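# Balance a bar level on the stand's ridge

## Task

Set the bar across the ridge at the top of the stand so it lies very nearly level, stays there with nothing holding it, and remains that way; if the robot is still what keeps it in place at the end, the goal is not met.

## Robot and tools

Robot: two arms, left_arm and right_arm, each a six-joint arm carrying a two-finger gripper (140 mm opening). Bases in the scene frame: left_arm at (+0.055, +0.424, 0), right_arm at (-0.058, -0.313, 0), both nearly unrotated. Scene frame: origin on the table top midway between the arms, +z up, +x out over the table, left_arm on the +y side. The names left and right are labels only, not image sides.

Gripper frame: fingers point along the gripper's +z, and they open and close along its y axis. end_effector_position is the spot between the pads when closed; closed fingertips reach about 33 mm past it, fully open ones about 9 mm. Closing pushes the tips about 24 mm further out, so keep that clearance above surfaces. Reported hand positions may be somewhat off, more so at long reach.

The row (used by both execute_actions and move): a single flat list of 20 numbers covering both arms, even when only one moves. First left_arm: x, y, z (metres, scene frame), qw, qx, qy, qz (orientation, w first, scene frame), then left_gripper position, force_limit, speed. Then the same ten for right_arm. Position and quaternion are absolute targets (poses), not offsets. Gripper numbers are each in [-1, 1]: position +1 fully open, about -0.8 pads touching, -1 closes until blocked; force_limit -1 to +1 spans roughly 14 N to 107 N (60 N at 0); speed -1 to +1 spans roughly 30 to 250 mm/s (140 at 0). Resend an arm's last three gripper numbers to leave it unchanged, since a 0 is itself a command. To keep an arm still, resend its last reported pose (position and same quaternion) in every call. A call is refused if a target lies more than 0.6 m from the arm's last reported position along any gripper axis.

Tools:
execute_actions {actions, pictures}: actions holds at most one item. Empty list = look (returns state only). An action {rows, steps}: 1 to 15 rows of 20 numbers, steps up to 15 at 1/30 s each (default 15); each row runs one step, the final row repeats. A wait {steps: n} (n up to 300) sends nothing and returns once n steps have passed since the prior result, thinking time included. pictures toggles camera images.
move {target, speed}: target is one 20-number row; each gripper follows a straight line toward its pose, both paths ending together, lasting 0.5 to 10 s (cut off at 10 s). speed is m/s, 0.002 to 0.5 (default 0.25); rotation capped at twice that in rad/s. Finger numbers are sent at the start. It does not avoid obstacles or the other arm; grippers lag, wander and may overshoot speed near full reach. Its result adds a move: line with the ending (done, off_target, moving, held, fault), limits that acted (paced = pose clipped; held = some steps blocked, after which the arm may jump fast), and each gripper's distance to its pose.
wait {seconds}: 0 to 10 s of idle simulation.
zoom_image {camera, region}: closer look at part of a camera's latest image; region [x0, y0, x1, y1] pixels, origin top-left, up to 504x504. Cameras: cam_high and cam_low (672x504), cam_left_wrist and cam_right_wrist (504x504).
show_instructions: shows the scene's reference pictures. read_manual: licence text only. finished_scene {scene}: ends and grades the scene; irreversible. Call it only once the bar sits level and free.

Control details: each step the commanded pose is clipped to within 70 mm and 16 degrees of the measured pose, so distant targets take several actions; after an action the arm drifts at most to its last clipped pose. Position wins over orientation if both can't be met. The Hand target line shows what the controller currently drives toward. A pose unreachable line or HELD marks steps where a clearance check altered or dropped your command.

Gripping: send position -1, then confirm object_status = 2 (closed onto something). Other codes: 0 moving, 1 blocked while opening, 3 reached target or pads met. To squeeze harder while status is 2, raise force_limit and nudge position (e.g. -1 to -0.98). position_measured runs in counts from 3 (open) to 230 (pads meet).

Safety: arms are stiff, so commanding even slightly beyond a firm contact, or hitting fast, can trigger a fault. Torque reaching a joint's load limit (145 N m for the three big joints, 36.4 for the wrist ones, held weight included) or any outside force of 150 N stops that arm for 10 s. Keep the arms from striking each other. Holding loads heats motors; a MOTOR HOT warning precedes an over-temperature stop. Never drop or knock anything off the table, and set the bar down gently. Loose objects may occasionally get nudged, so check after release that the bar stays balanced. Faster, smoother, lower-effort work is better.

Each tool is called after "Emit:" as name([rows], argument=value, ...), one row to a line, values as JSON.

Reference images:

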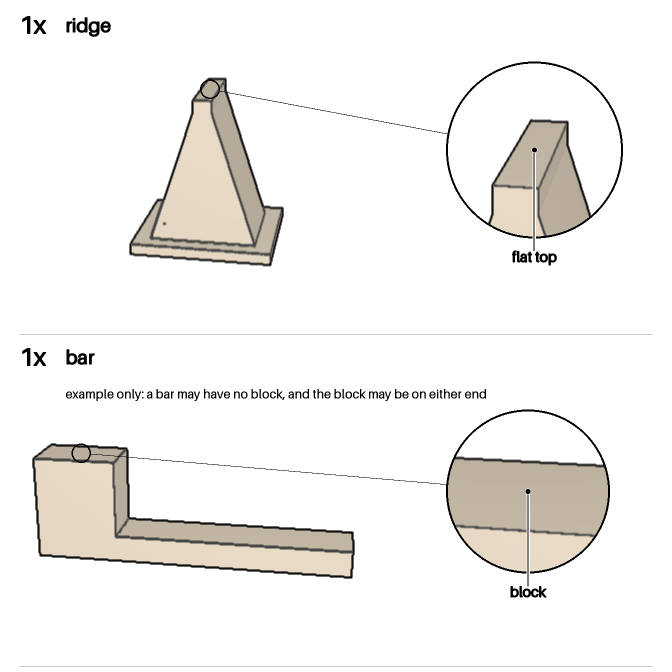

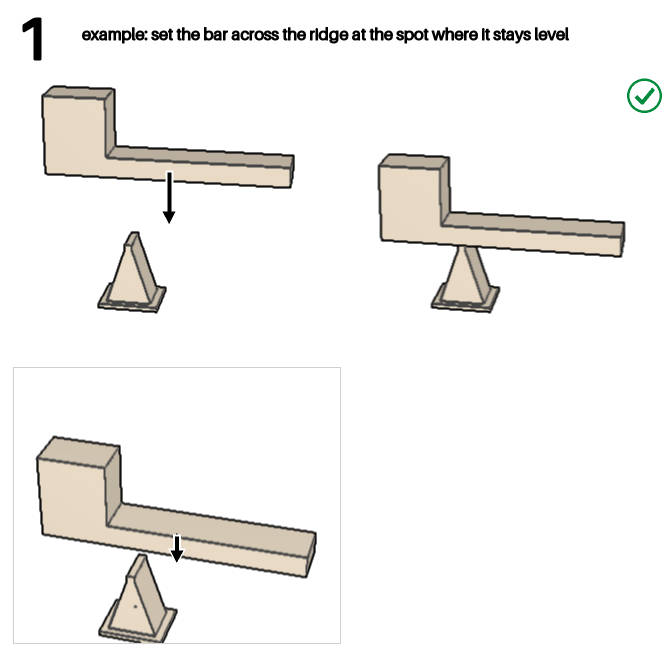

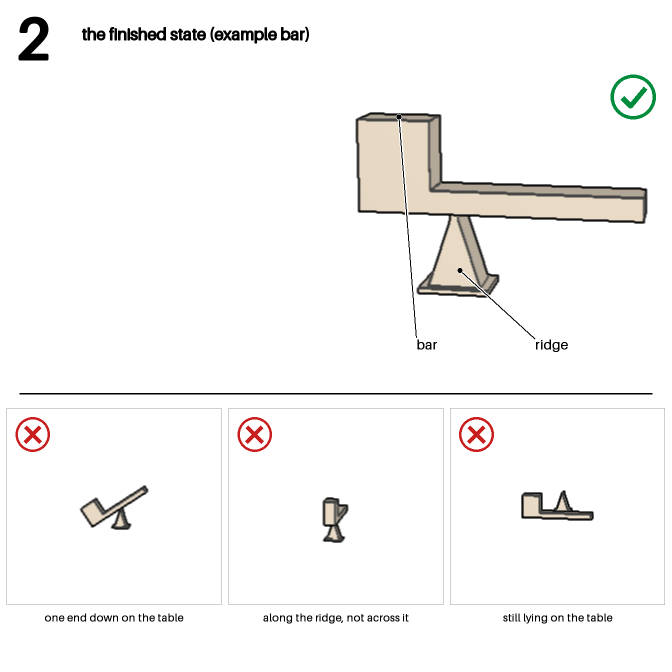

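## Session

Emit:
execute_actions(actions=[])

Scene clock: 0.00 s of 4100.00 s.
left_arm: end_effector_position=(+0.5771, -0.2059, +0.2707) position_measured=3 object_status=3 end_effector_quat_wxyz=(-0.031, +0.883, -0.037, +0.467) | right_arm: end_effector_position=(+0.2704, -0.6691, +0.2370) position_measured=3 object_status=3 end_effector_quat_wxyz=(-0.090, -0.488, +0.868, +0.009)
Joint positions: left_arm=[-1.117  0.602  0.716 -0.898 -1.282  2.681] | right_arm=[-0.465  0.153  0.106  0.137 -1.642 -0.094]
Joint velocities: left_arm=[-0.    -0.    -0.     0.001  0.     0.001] | right_arm=[ 0.002 -0.     0.     0.    -0.     0.   ]
Hand target (left_arm): +0.577, -0.206, +0.271; -0.031, +0.883, -0.037, +0.467
Hand target (right_arm): +0.270, -0.669, +0.237; -0.090, -0.488, +0.868, +0.009

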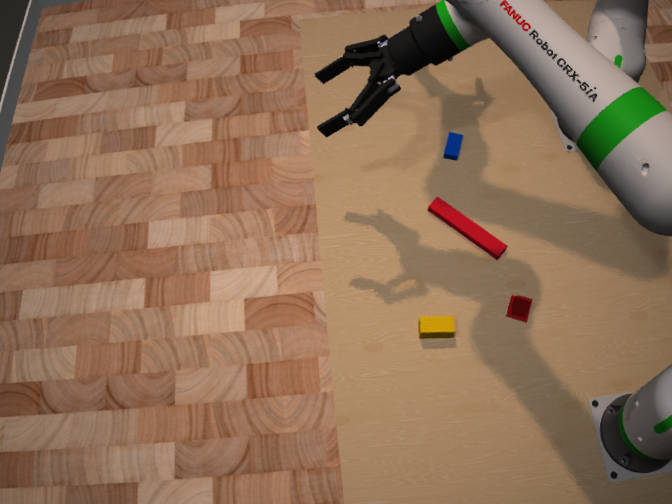

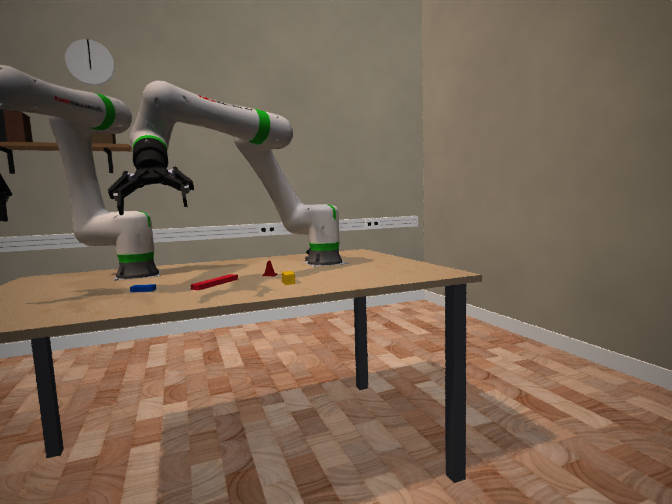

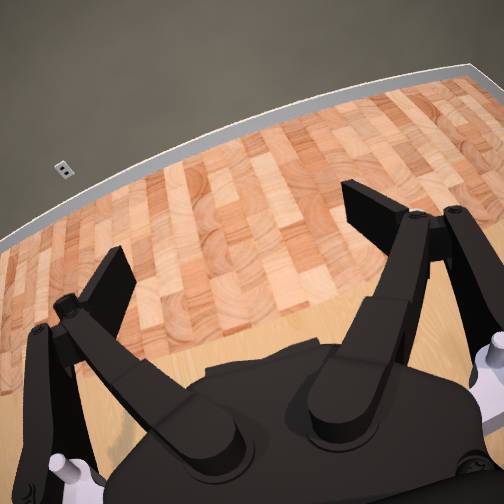

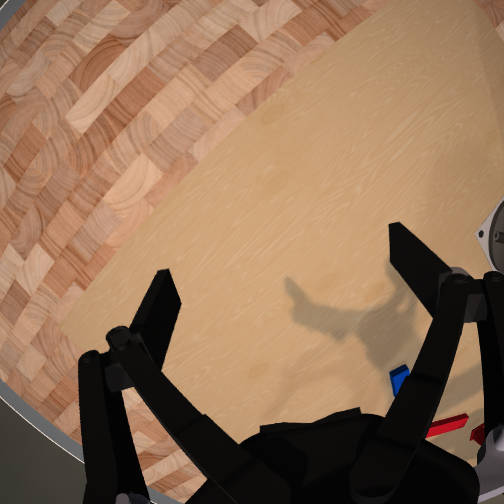

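Emit:
zoom_image(camera="cam_high", region=[400,170,580,350])

Emit:
zoom_image(camera="cam_low", region=[100,230,360,310])

Emit:
move(target=[0.3,0.2,0.3,0,1,0,0,1,0,0,0.2704,-0.6691,0.237,-0.09,-0.488,0.868,0.009,1,0,0])

Region (400, 170, 580, 350) of cam_high's 672x504 image, scaled by 2.800, with more detail than that image has.

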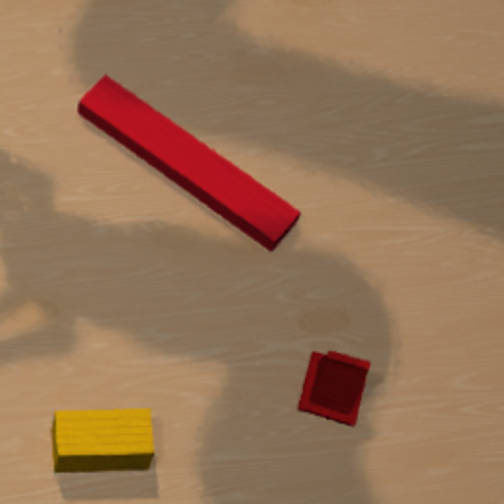

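Region (100, 230, 360, 310) of cam_low's 672x504 image, scaled by 1.938, with more detail than that image has; it fills the top 155 rows of this view, and the rest is white.

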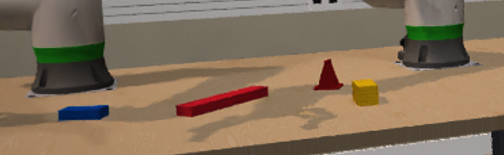

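Scene clock: 4.93 s of 4100.00 s.
left_arm: end_effector_position=(+0.2999, +0.2002, +0.2983) position_measured=3 object_status=3 end_effector_quat_wxyz=(-0.001, +1.000, -0.001, -0.000) | right_arm: end_effector_position=(+0.2704, -0.6691, +0.2370) position_measured=3 object_status=3 end_effector_quat_wxyz=(-0.090, -0.488, +0.868, +0.009)
Joint positions: left_arm=[-0.348 -0.291 -0.11  -0.002 -1.753  1.908] | right_arm=[-0.464  0.152  0.105  0.138 -1.641 -0.093]
Joint velocities: left_arm=[ 0.003 -0.001 -0.001  0.001 -0.001 -0.002] | right_arm=[ 0.001  0.    -0.     0.     0.    -0.   ]
Hand target (left_arm): +0.300, +0.200, +0.298; -0.001, +1.000, -0.001, -0.000
Hand target (right_arm): +0.270, -0.669, +0.237; -0.090, -0.488, +0.868, +0.009
Off the commanded pose (left_arm): 0.002 m, 0 deg.
Off the commanded pose (right_arm): 0.000 m, 0 deg.
move: done

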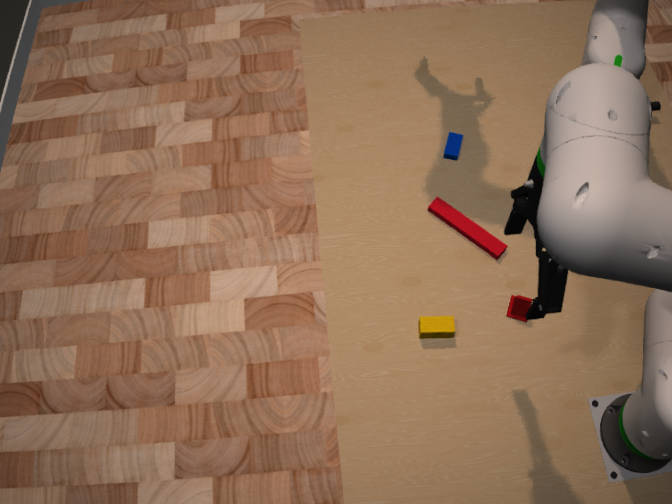

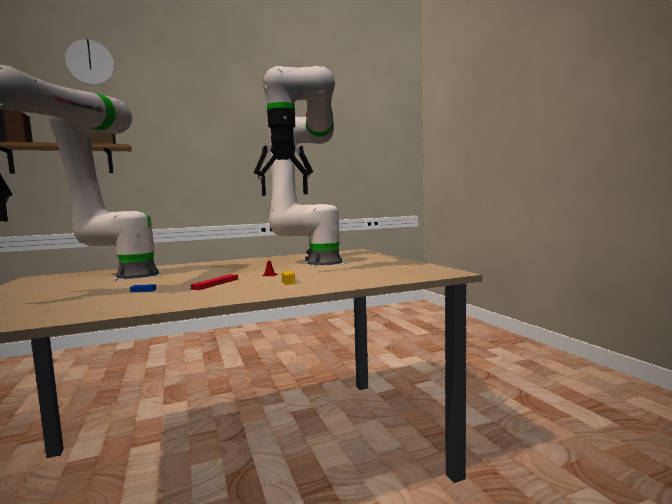

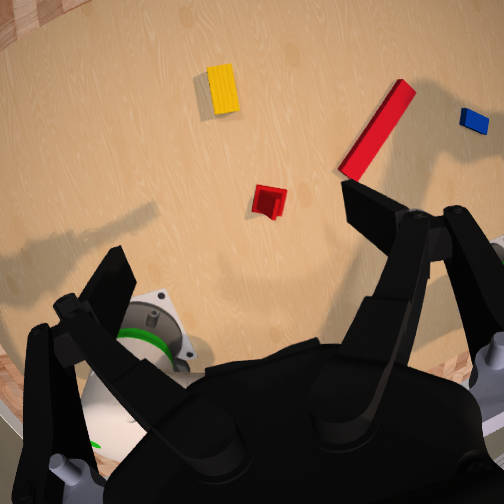

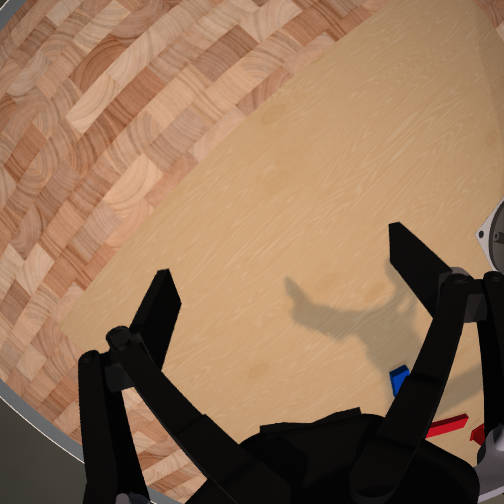

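Emit:
move(target=[0.31,-0.065,0.12,0,0.927,-0.375,0,1,0,0,0.2704,-0.6691,0.237,-0.09,-0.488,0.868,0.009,1,0,0])

Scene clock: 16.63 s of 4100.00 s.
left_arm: end_effector_position=(+0.3102, -0.0653, +0.1207) position_measured=3 object_status=3 end_effector_quat_wxyz=(+0.001, +0.927, -0.375, +0.000) | right_arm: end_effector_position=(+0.2704, -0.6691, +0.2370) position_measured=3 object_status=3 end_effector_quat_wxyz=(-0.090, -0.488, +0.868, +0.009)
Joint positions: left_arm=[-0.86   0.29   0.053  0.001 -1.333  1.653] | right_arm=[-0.464  0.152  0.105  0.138 -1.641 -0.093]
Joint velocities: left_arm=[-0.001  0.002  0.002 -0.    -0.     0.   ] | right_arm=[-0.    -0.001  0.     0.    -0.    -0.   ]
Hand target (left_arm): +0.310, -0.065, +0.121; +0.000, +0.927, -0.375, +0.000
Hand target (right_arm): +0.270, -0.669, +0.237; -0.090, -0.488, +0.868, +0.009
Off the commanded pose (left_arm): 0.001 m, 0 deg.
Off the commanded pose (right_arm): 0.000 m, 0 deg.
After step 90, 6.70 s passed at rest.
move: done

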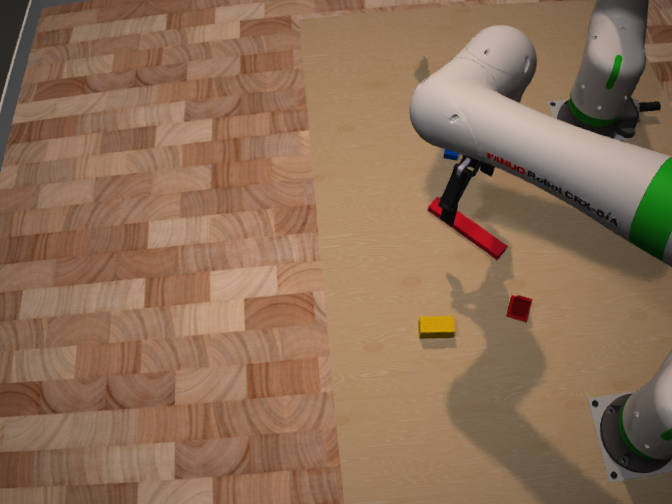

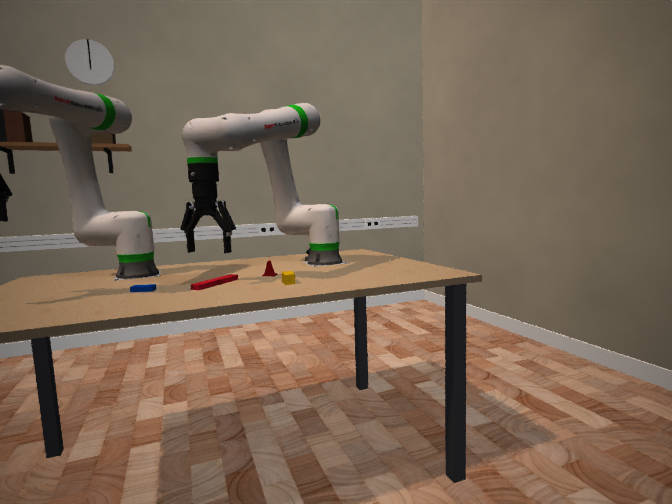

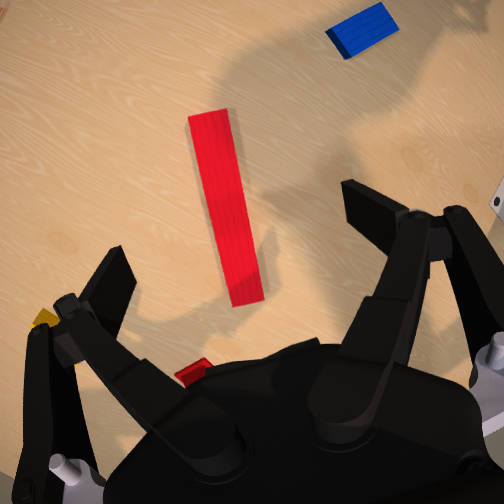

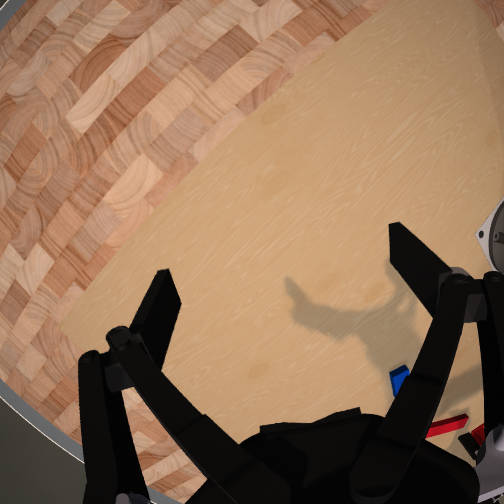

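Emit:
move(target=[0.298,-0.052,0.045,0,0.914,-0.407,0,0.2,0,0,0.2704,-0.6691,0.237,-0.09,-0.488,0.868,0.009,1,0,0], speed=0.12)

Scene clock: 20.27 s of 4100.00 s.
left_arm: end_effector_position=(+0.2982, -0.0521, +0.0450) position_measured=104 object_status=3 end_effector_quat_wxyz=(-0.000, +0.913, -0.407, +0.000) | right_arm: end_effector_position=(+0.2704, -0.6691, +0.2370) position_measured=3 object_status=3 end_effector_quat_wxyz=(-0.090, -0.488, +0.868, +0.009)
Joint positions: left_arm=[-0.862  0.309 -0.108 -0.    -1.154  1.586] | right_arm=[-0.464  0.152  0.105  0.138 -1.641 -0.093]
Joint velocities: left_arm=[-0.     0.    -0.002  0.003  0.002 -0.001] | right_arm=[-0.001 -0.001  0.    -0.    -0.     0.001]
Hand target (left_arm): +0.298, -0.052, +0.045; +0.000, +0.913, -0.407, -0.000
Hand target (right_arm): +0.270, -0.669, +0.237; -0.090, -0.488, +0.868, +0.009
Off the commanded pose (left_arm): 0.000 m, 0 deg.
Off the commanded pose (right_arm): 0.000 m, 0 deg.
move: done

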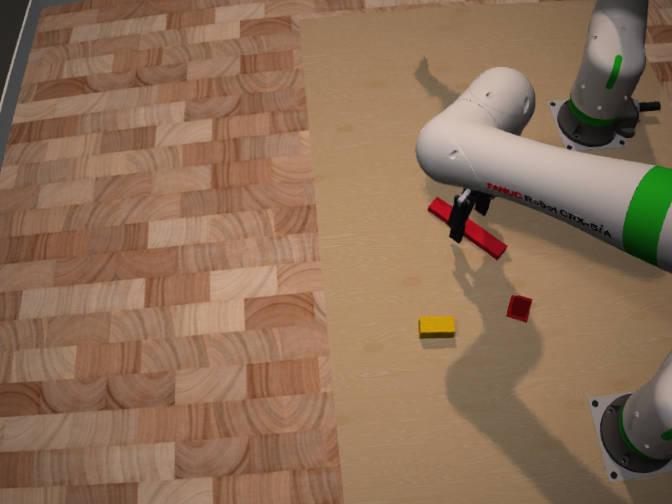

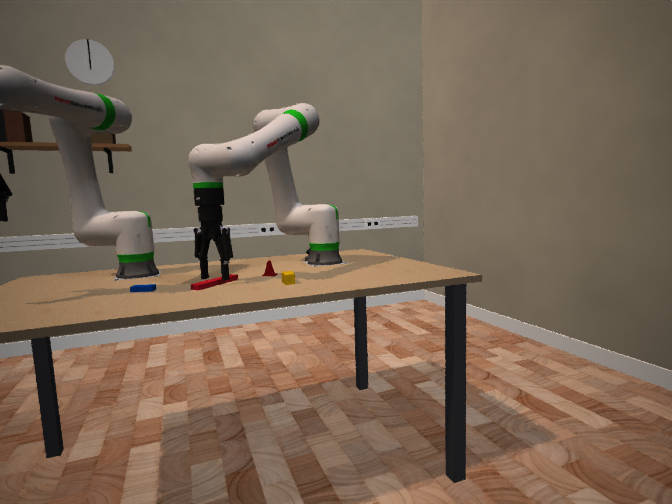

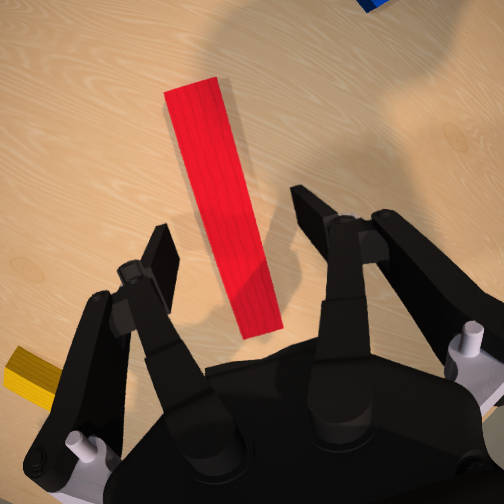

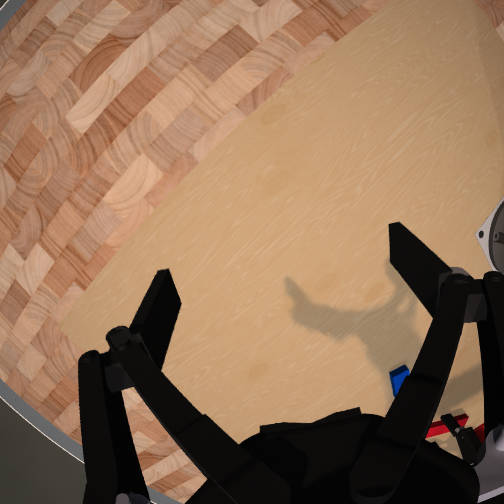

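Emit:
move(target=[0.298,-0.052,0.039,0,0.914,-0.407,0,-1,-0.3,0,0.2704,-0.6691,0.237,-0.09,-0.488,0.868,0.009,1,0,0], speed=0.05)

Emit:
move(target=[0.298,-0.052,0.16,0,0.914,-0.407,0,-1,-0.3,0,0.2704,-0.6691,0.237,-0.09,-0.488,0.868,0.009,1,0,0], speed=0.15)

Scene clock: 24.27 s of 4100.00 s.
left_arm: end_effector_position=(+0.2980, -0.0522, +0.0392) position_measured=184 object_status=2 end_effector_quat_wxyz=(+0.000, +0.914, -0.407, +0.000) | right_arm: end_effector_position=(+0.2704, -0.6691, +0.2370) position_measured=3 object_status=3 end_effector_quat_wxyz=(-0.090, -0.488, +0.868, +0.009)
Joint positions: left_arm=[-0.861  0.315 -0.115  0.    -1.141  1.586] | right_arm=[-0.464  0.152  0.105  0.138 -1.641 -0.093]
Joint velocities: left_arm=[ 0.     0.002 -0.001 -0.     0.001 -0.001] | right_arm=[ 0.     0.001 -0.    -0.     0.001 -0.001]
Hand target (left_arm): +0.298, -0.052, +0.039; +0.000, +0.914, -0.407, -0.000
Hand target (right_arm): +0.270, -0.669, +0.237; -0.090, -0.488, +0.868, +0.009
Off the commanded pose (left_arm): 0.000 m, 0 deg.
Off the commanded pose (right_arm): 0.000 m, 0 deg.
After step 90, 0.30 s passed at rest.
move: done

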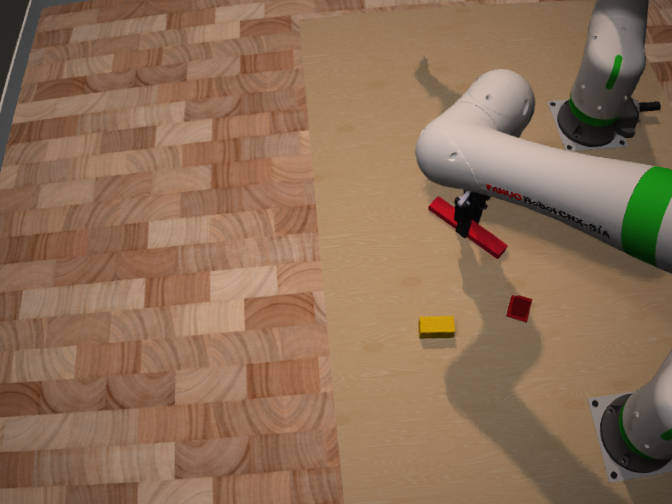

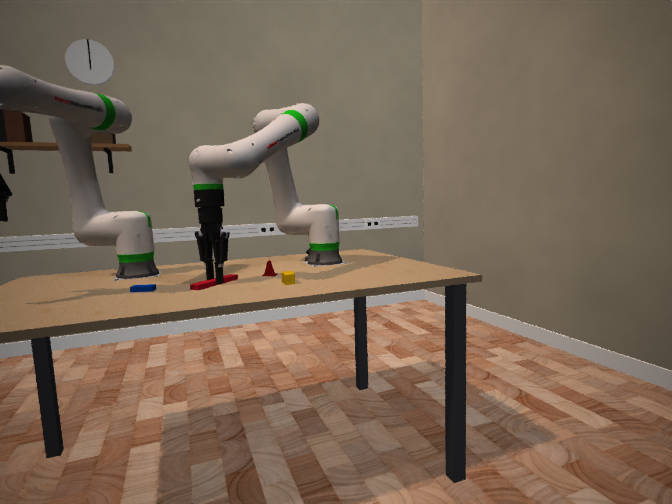

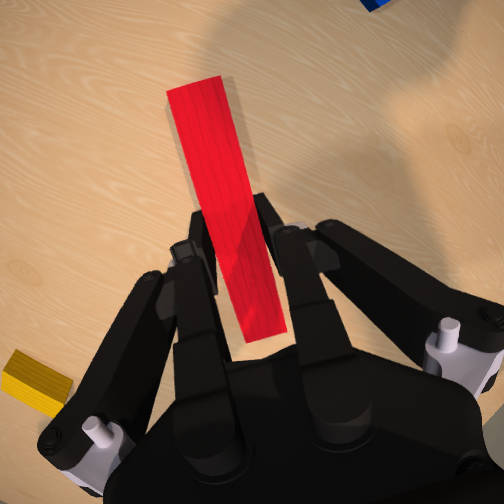

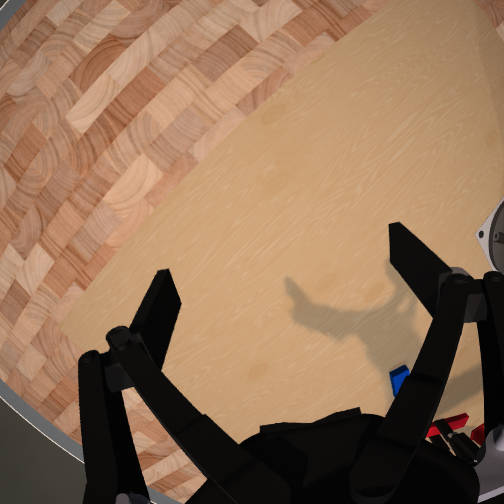

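Scene clock: 25.47 s of 4100.00 s.
left_arm: end_effector_position=(+0.2977, -0.0518, +0.1600) position_measured=184 object_status=2 end_effector_quat_wxyz=(+0.000, +0.914, -0.407, -0.000) | right_arm: end_effector_position=(+0.2704, -0.6691, +0.2370) position_measured=3 object_status=3 end_effector_quat_wxyz=(-0.090, -0.488, +0.868, +0.009)
Joint positions: left_arm=[-0.861  0.228  0.07   0.    -1.412  1.586] | right_arm=[-0.464  0.152  0.105  0.138 -1.641 -0.093]
Joint velocities: left_arm=[ 0.    -0.001  0.002 -0.003 -0.001 -0.002] | right_arm=[ 0.    -0.     0.     0.     0.001 -0.001]
Hand target (left_arm): +0.298, -0.052, +0.160; -0.000, +0.914, -0.407, +0.000
Hand target (right_arm): +0.270, -0.669, +0.237; -0.090, -0.488, +0.868, +0.009
Off the commanded pose (left_arm): 0.000 m, 0 deg.
Off the commanded pose (right_arm): 0.000 m, 0 deg.
move: done

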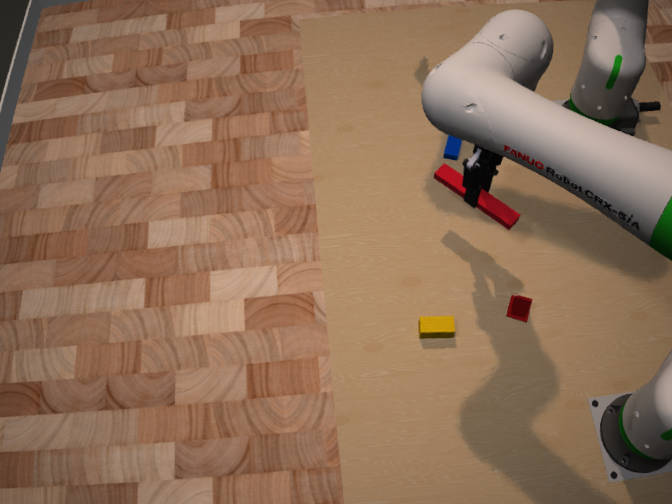

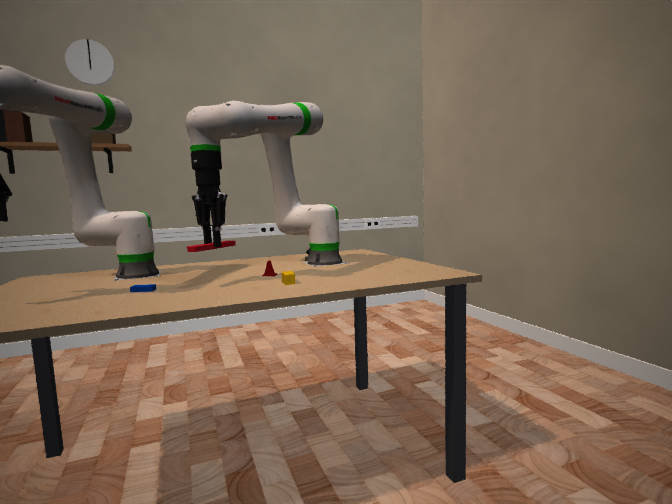

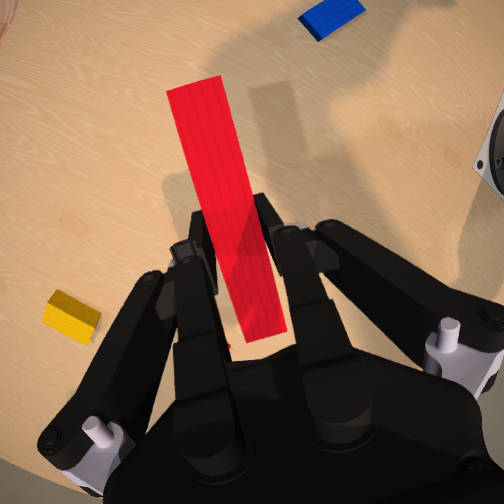

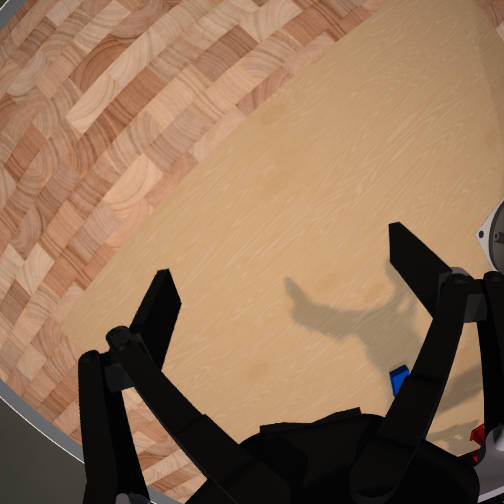

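Emit:
move(target=[0.237,0.133,0.16,0,0.566,-0.824,0,-1,-0.3,0,0.2704,-0.6691,0.237,-0.09,-0.488,0.868,0.009,1,0,0])

Emit:
zoom_image(camera="cam_low", region=[210,200,330,290])

Scene clock: 33.80 s of 4100.00 s.
left_arm: end_effector_position=(+0.2372, +0.1331, +0.1595) position_measured=184 object_status=2 end_effector_quat_wxyz=(+0.000, -0.566, +0.824, +0.000) | right_arm: end_effector_position=(+0.2704, -0.6691, +0.2370) position_measured=3 object_status=3 end_effector_quat_wxyz=(-0.090, -0.488, +0.868, +0.009)
Joint positions: left_arm=[-0.631 -0.266 -0.417 -0.001 -1.421  0.256] | right_arm=[-0.464  0.152  0.105  0.138 -1.641 -0.093]
Joint velocities: left_arm=[ 0.003 -0.003 -0.002  0.003  0.    -0.008] | right_arm=[-0.     0.001  0.     0.    -0.001 -0.   ]
Hand target (left_arm): +0.237, +0.133, +0.159; +0.000, -0.566, +0.824, +0.000
Hand target (right_arm): +0.270, -0.669, +0.237; -0.090, -0.488, +0.868, +0.009
Off the commanded pose (left_arm): 0.001 m, 0 deg.
Off the commanded pose (right_arm): 0.000 m, 0 deg.
After step 90, 2.70 s passed at rest.
move: done

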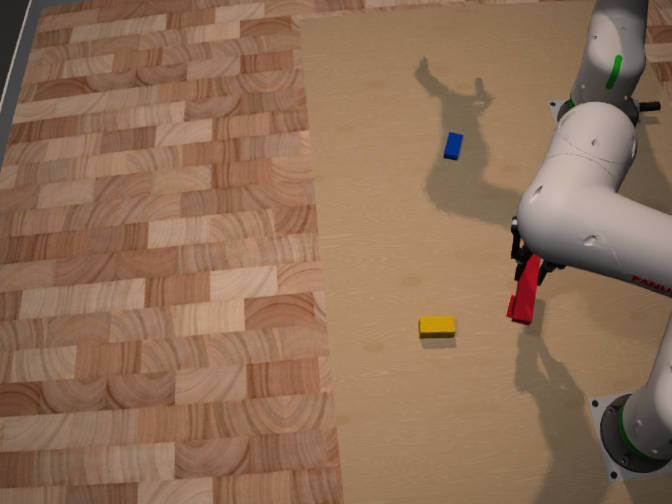

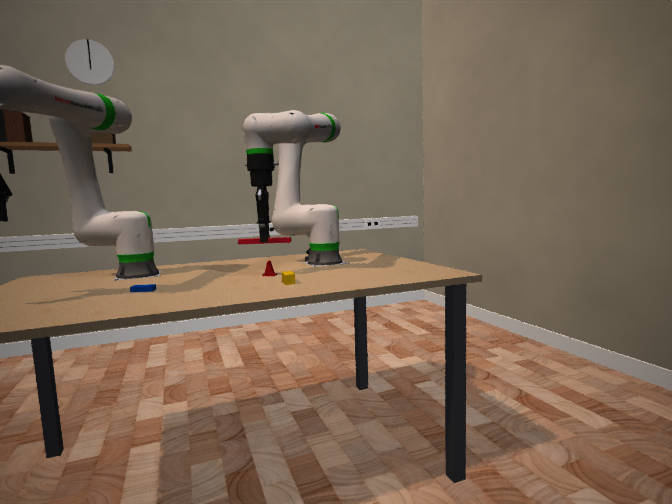

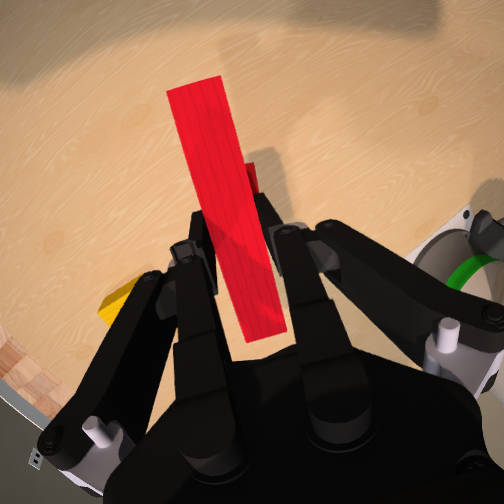

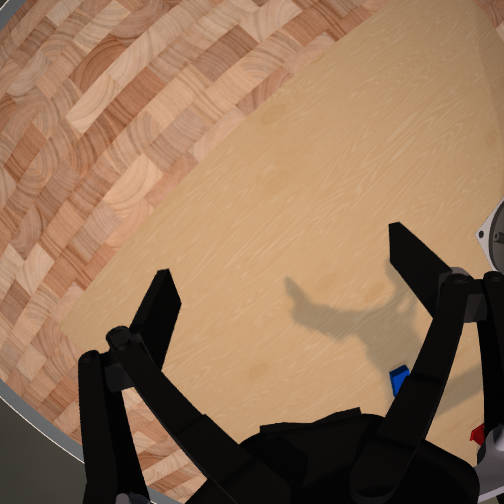

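Region (210, 200, 330, 290) of cam_low's 672x504 image, scaled by 4.200, with more detail than that image has; it fills the top 378 rows of this view, and the rest is white.

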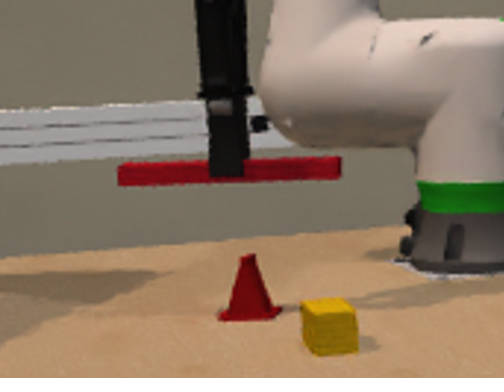

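Emit:
move(target=[0.234,0.148,0.108,0,0.566,-0.824,0,-1,-0.3,0,0.2704,-0.6691,0.237,-0.09,-0.488,0.868,0.009,1,0,0], speed=0.08)

Emit:
zoom_image(camera="cam_low", region=[230,220,310,290])

Scene clock: 39.77 s of 4100.00 s.
left_arm: end_effector_position=(+0.2342, +0.1480, +0.1080) position_measured=184 object_status=2 end_effector_quat_wxyz=(+0.000, -0.566, +0.824, +0.000) | right_arm: end_effector_position=(+0.2704, -0.6691, +0.2370) position_measured=3 object_status=3 end_effector_quat_wxyz=(-0.090, -0.488, +0.868, +0.009)
Joint positions: left_arm=[-0.597 -0.279 -0.549 -0.    -1.301  0.222] | right_arm=[-0.464  0.152  0.105  0.138 -1.641 -0.093]
Joint velocities: left_arm=[ 0.001 -0.    -0.001 -0.     0.001 -0.   ] | right_arm=[ 0.001  0.001  0.    -0.     0.001  0.   ]
Hand target (left_arm): +0.234, +0.148, +0.108; -0.000, -0.566, +0.824, +0.000
Hand target (right_arm): +0.270, -0.669, +0.237; -0.090, -0.488, +0.868, +0.009
Off the commanded pose (left_arm): 0.000 m, 0 deg.
Off the commanded pose (right_arm): 0.000 m, 0 deg.
After step 90, 1.93 s passed at rest.
move: done

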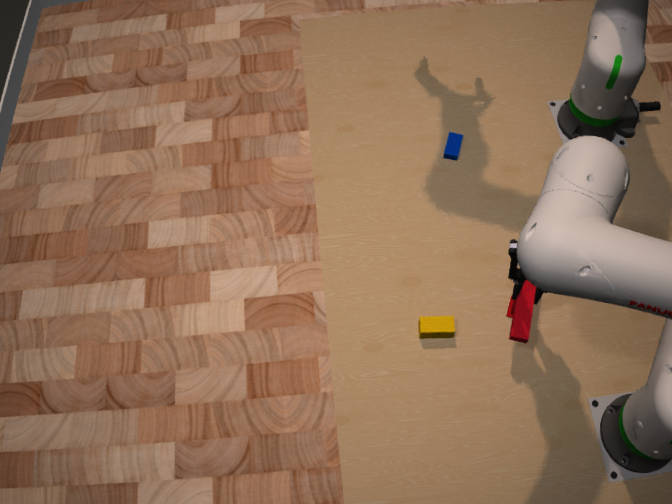

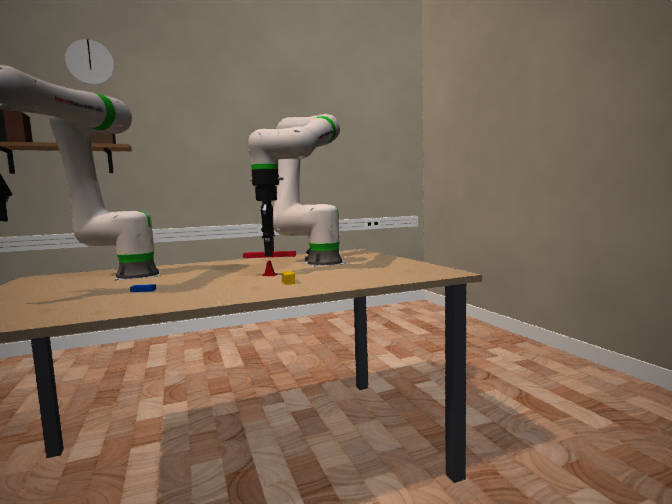

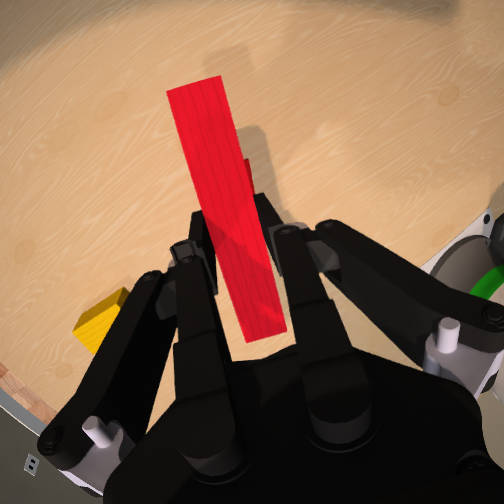

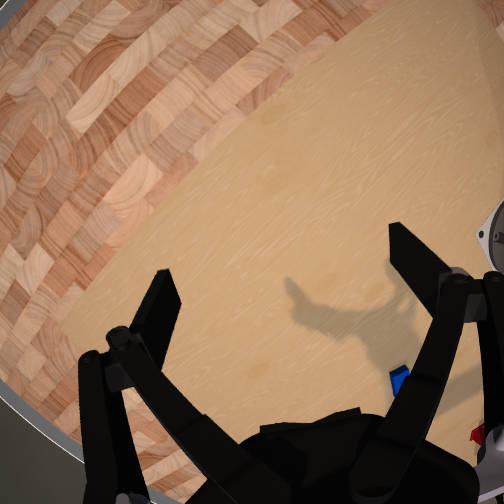

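Region (230, 220, 310, 290) of cam_low's 672x504 image, scaled by 6.300, with more detail than that image has; it fills the top 441 rows of this view, and the rest is white.

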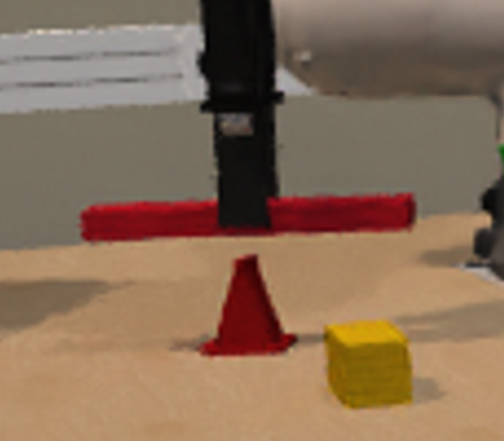

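Emit:
move(target=[0.2337,0.1472,0.097,0,0.566,-0.824,0,-1,-0.3,0,0.2704,-0.6691,0.237,-0.09,-0.488,0.868,0.009,1,0,0], speed=0.015)

Emit:
zoom_image(camera="cam_low", region=[230,220,310,290])

Scene clock: 42.57 s of 4100.00 s.
left_arm: end_effector_position=(+0.2337, +0.1472, +0.0970) position_measured=184 object_status=2 end_effector_quat_wxyz=(-0.000, -0.566, +0.824, -0.000) | right_arm: end_effector_position=(+0.2704, -0.6691, +0.2370) position_measured=3 object_status=3 end_effector_quat_wxyz=(-0.090, -0.488, +0.868, +0.009)
Joint positions: left_arm=[-0.6   -0.269 -0.568  0.    -1.272  0.224] | right_arm=[-0.464  0.152  0.105  0.138 -1.641 -0.093]
Joint velocities: left_arm=[-0.    -0.002 -0.001  0.     0.001 -0.001] | right_arm=[ 0.001 -0.001 -0.     0.    -0.     0.   ]
Hand target (left_arm): +0.234, +0.147, +0.097; -0.000, -0.566, +0.824, -0.000
Hand target (right_arm): +0.270, -0.669, +0.237; -0.090, -0.488, +0.868, +0.009
Off the commanded pose (left_arm): 0.000 m, 0 deg.
Off the commanded pose (right_arm): 0.000 m, 0 deg.
move: done

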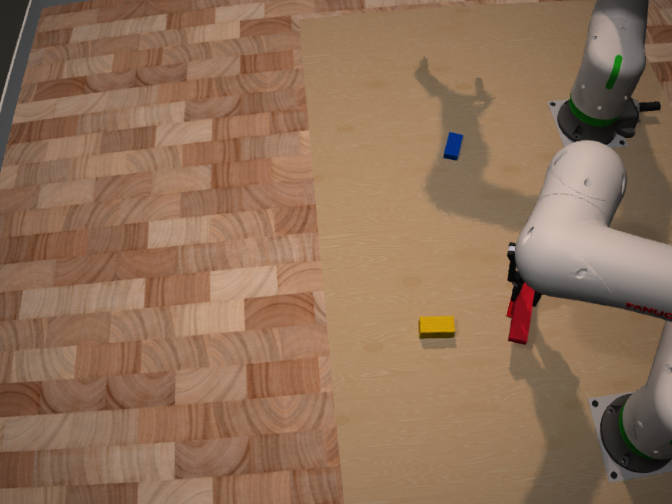

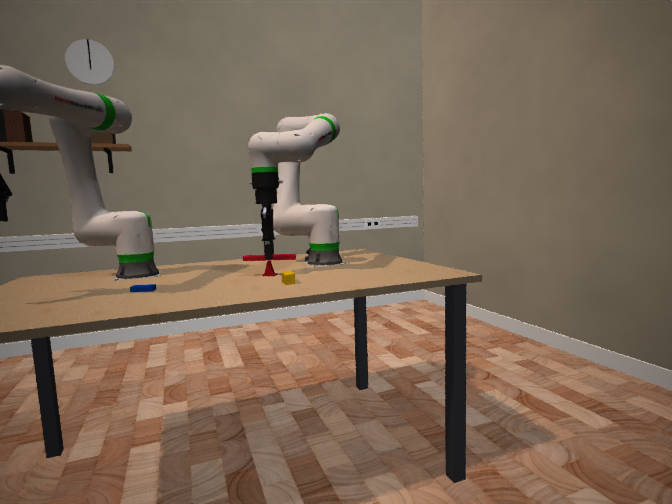

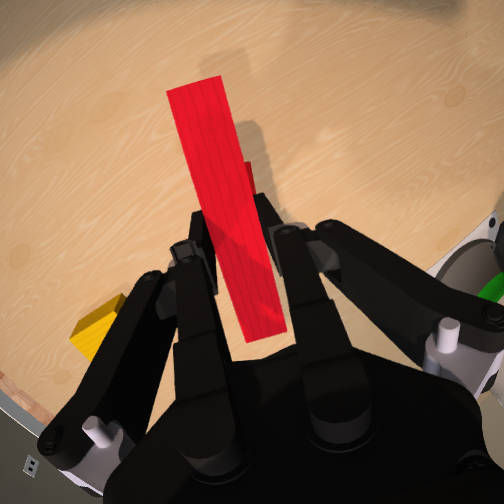

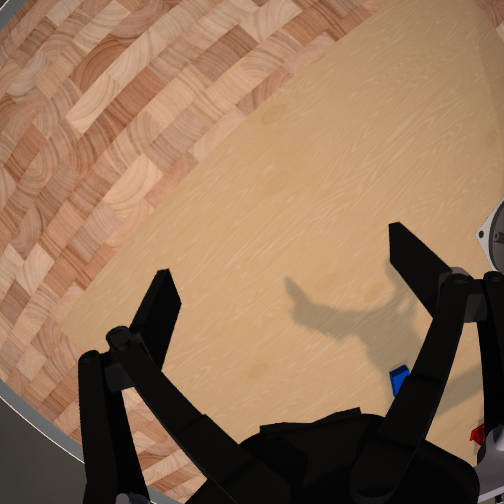

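Region (230, 220, 310, 290) of cam_low's 672x504 image, scaled by 6.300, with more detail than that image has; it fills the top 441 rows of this view, and the rest is white.

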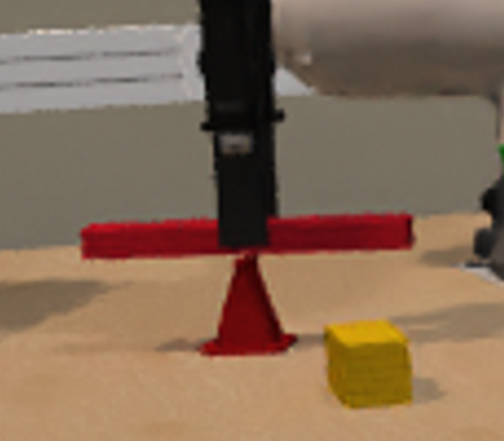

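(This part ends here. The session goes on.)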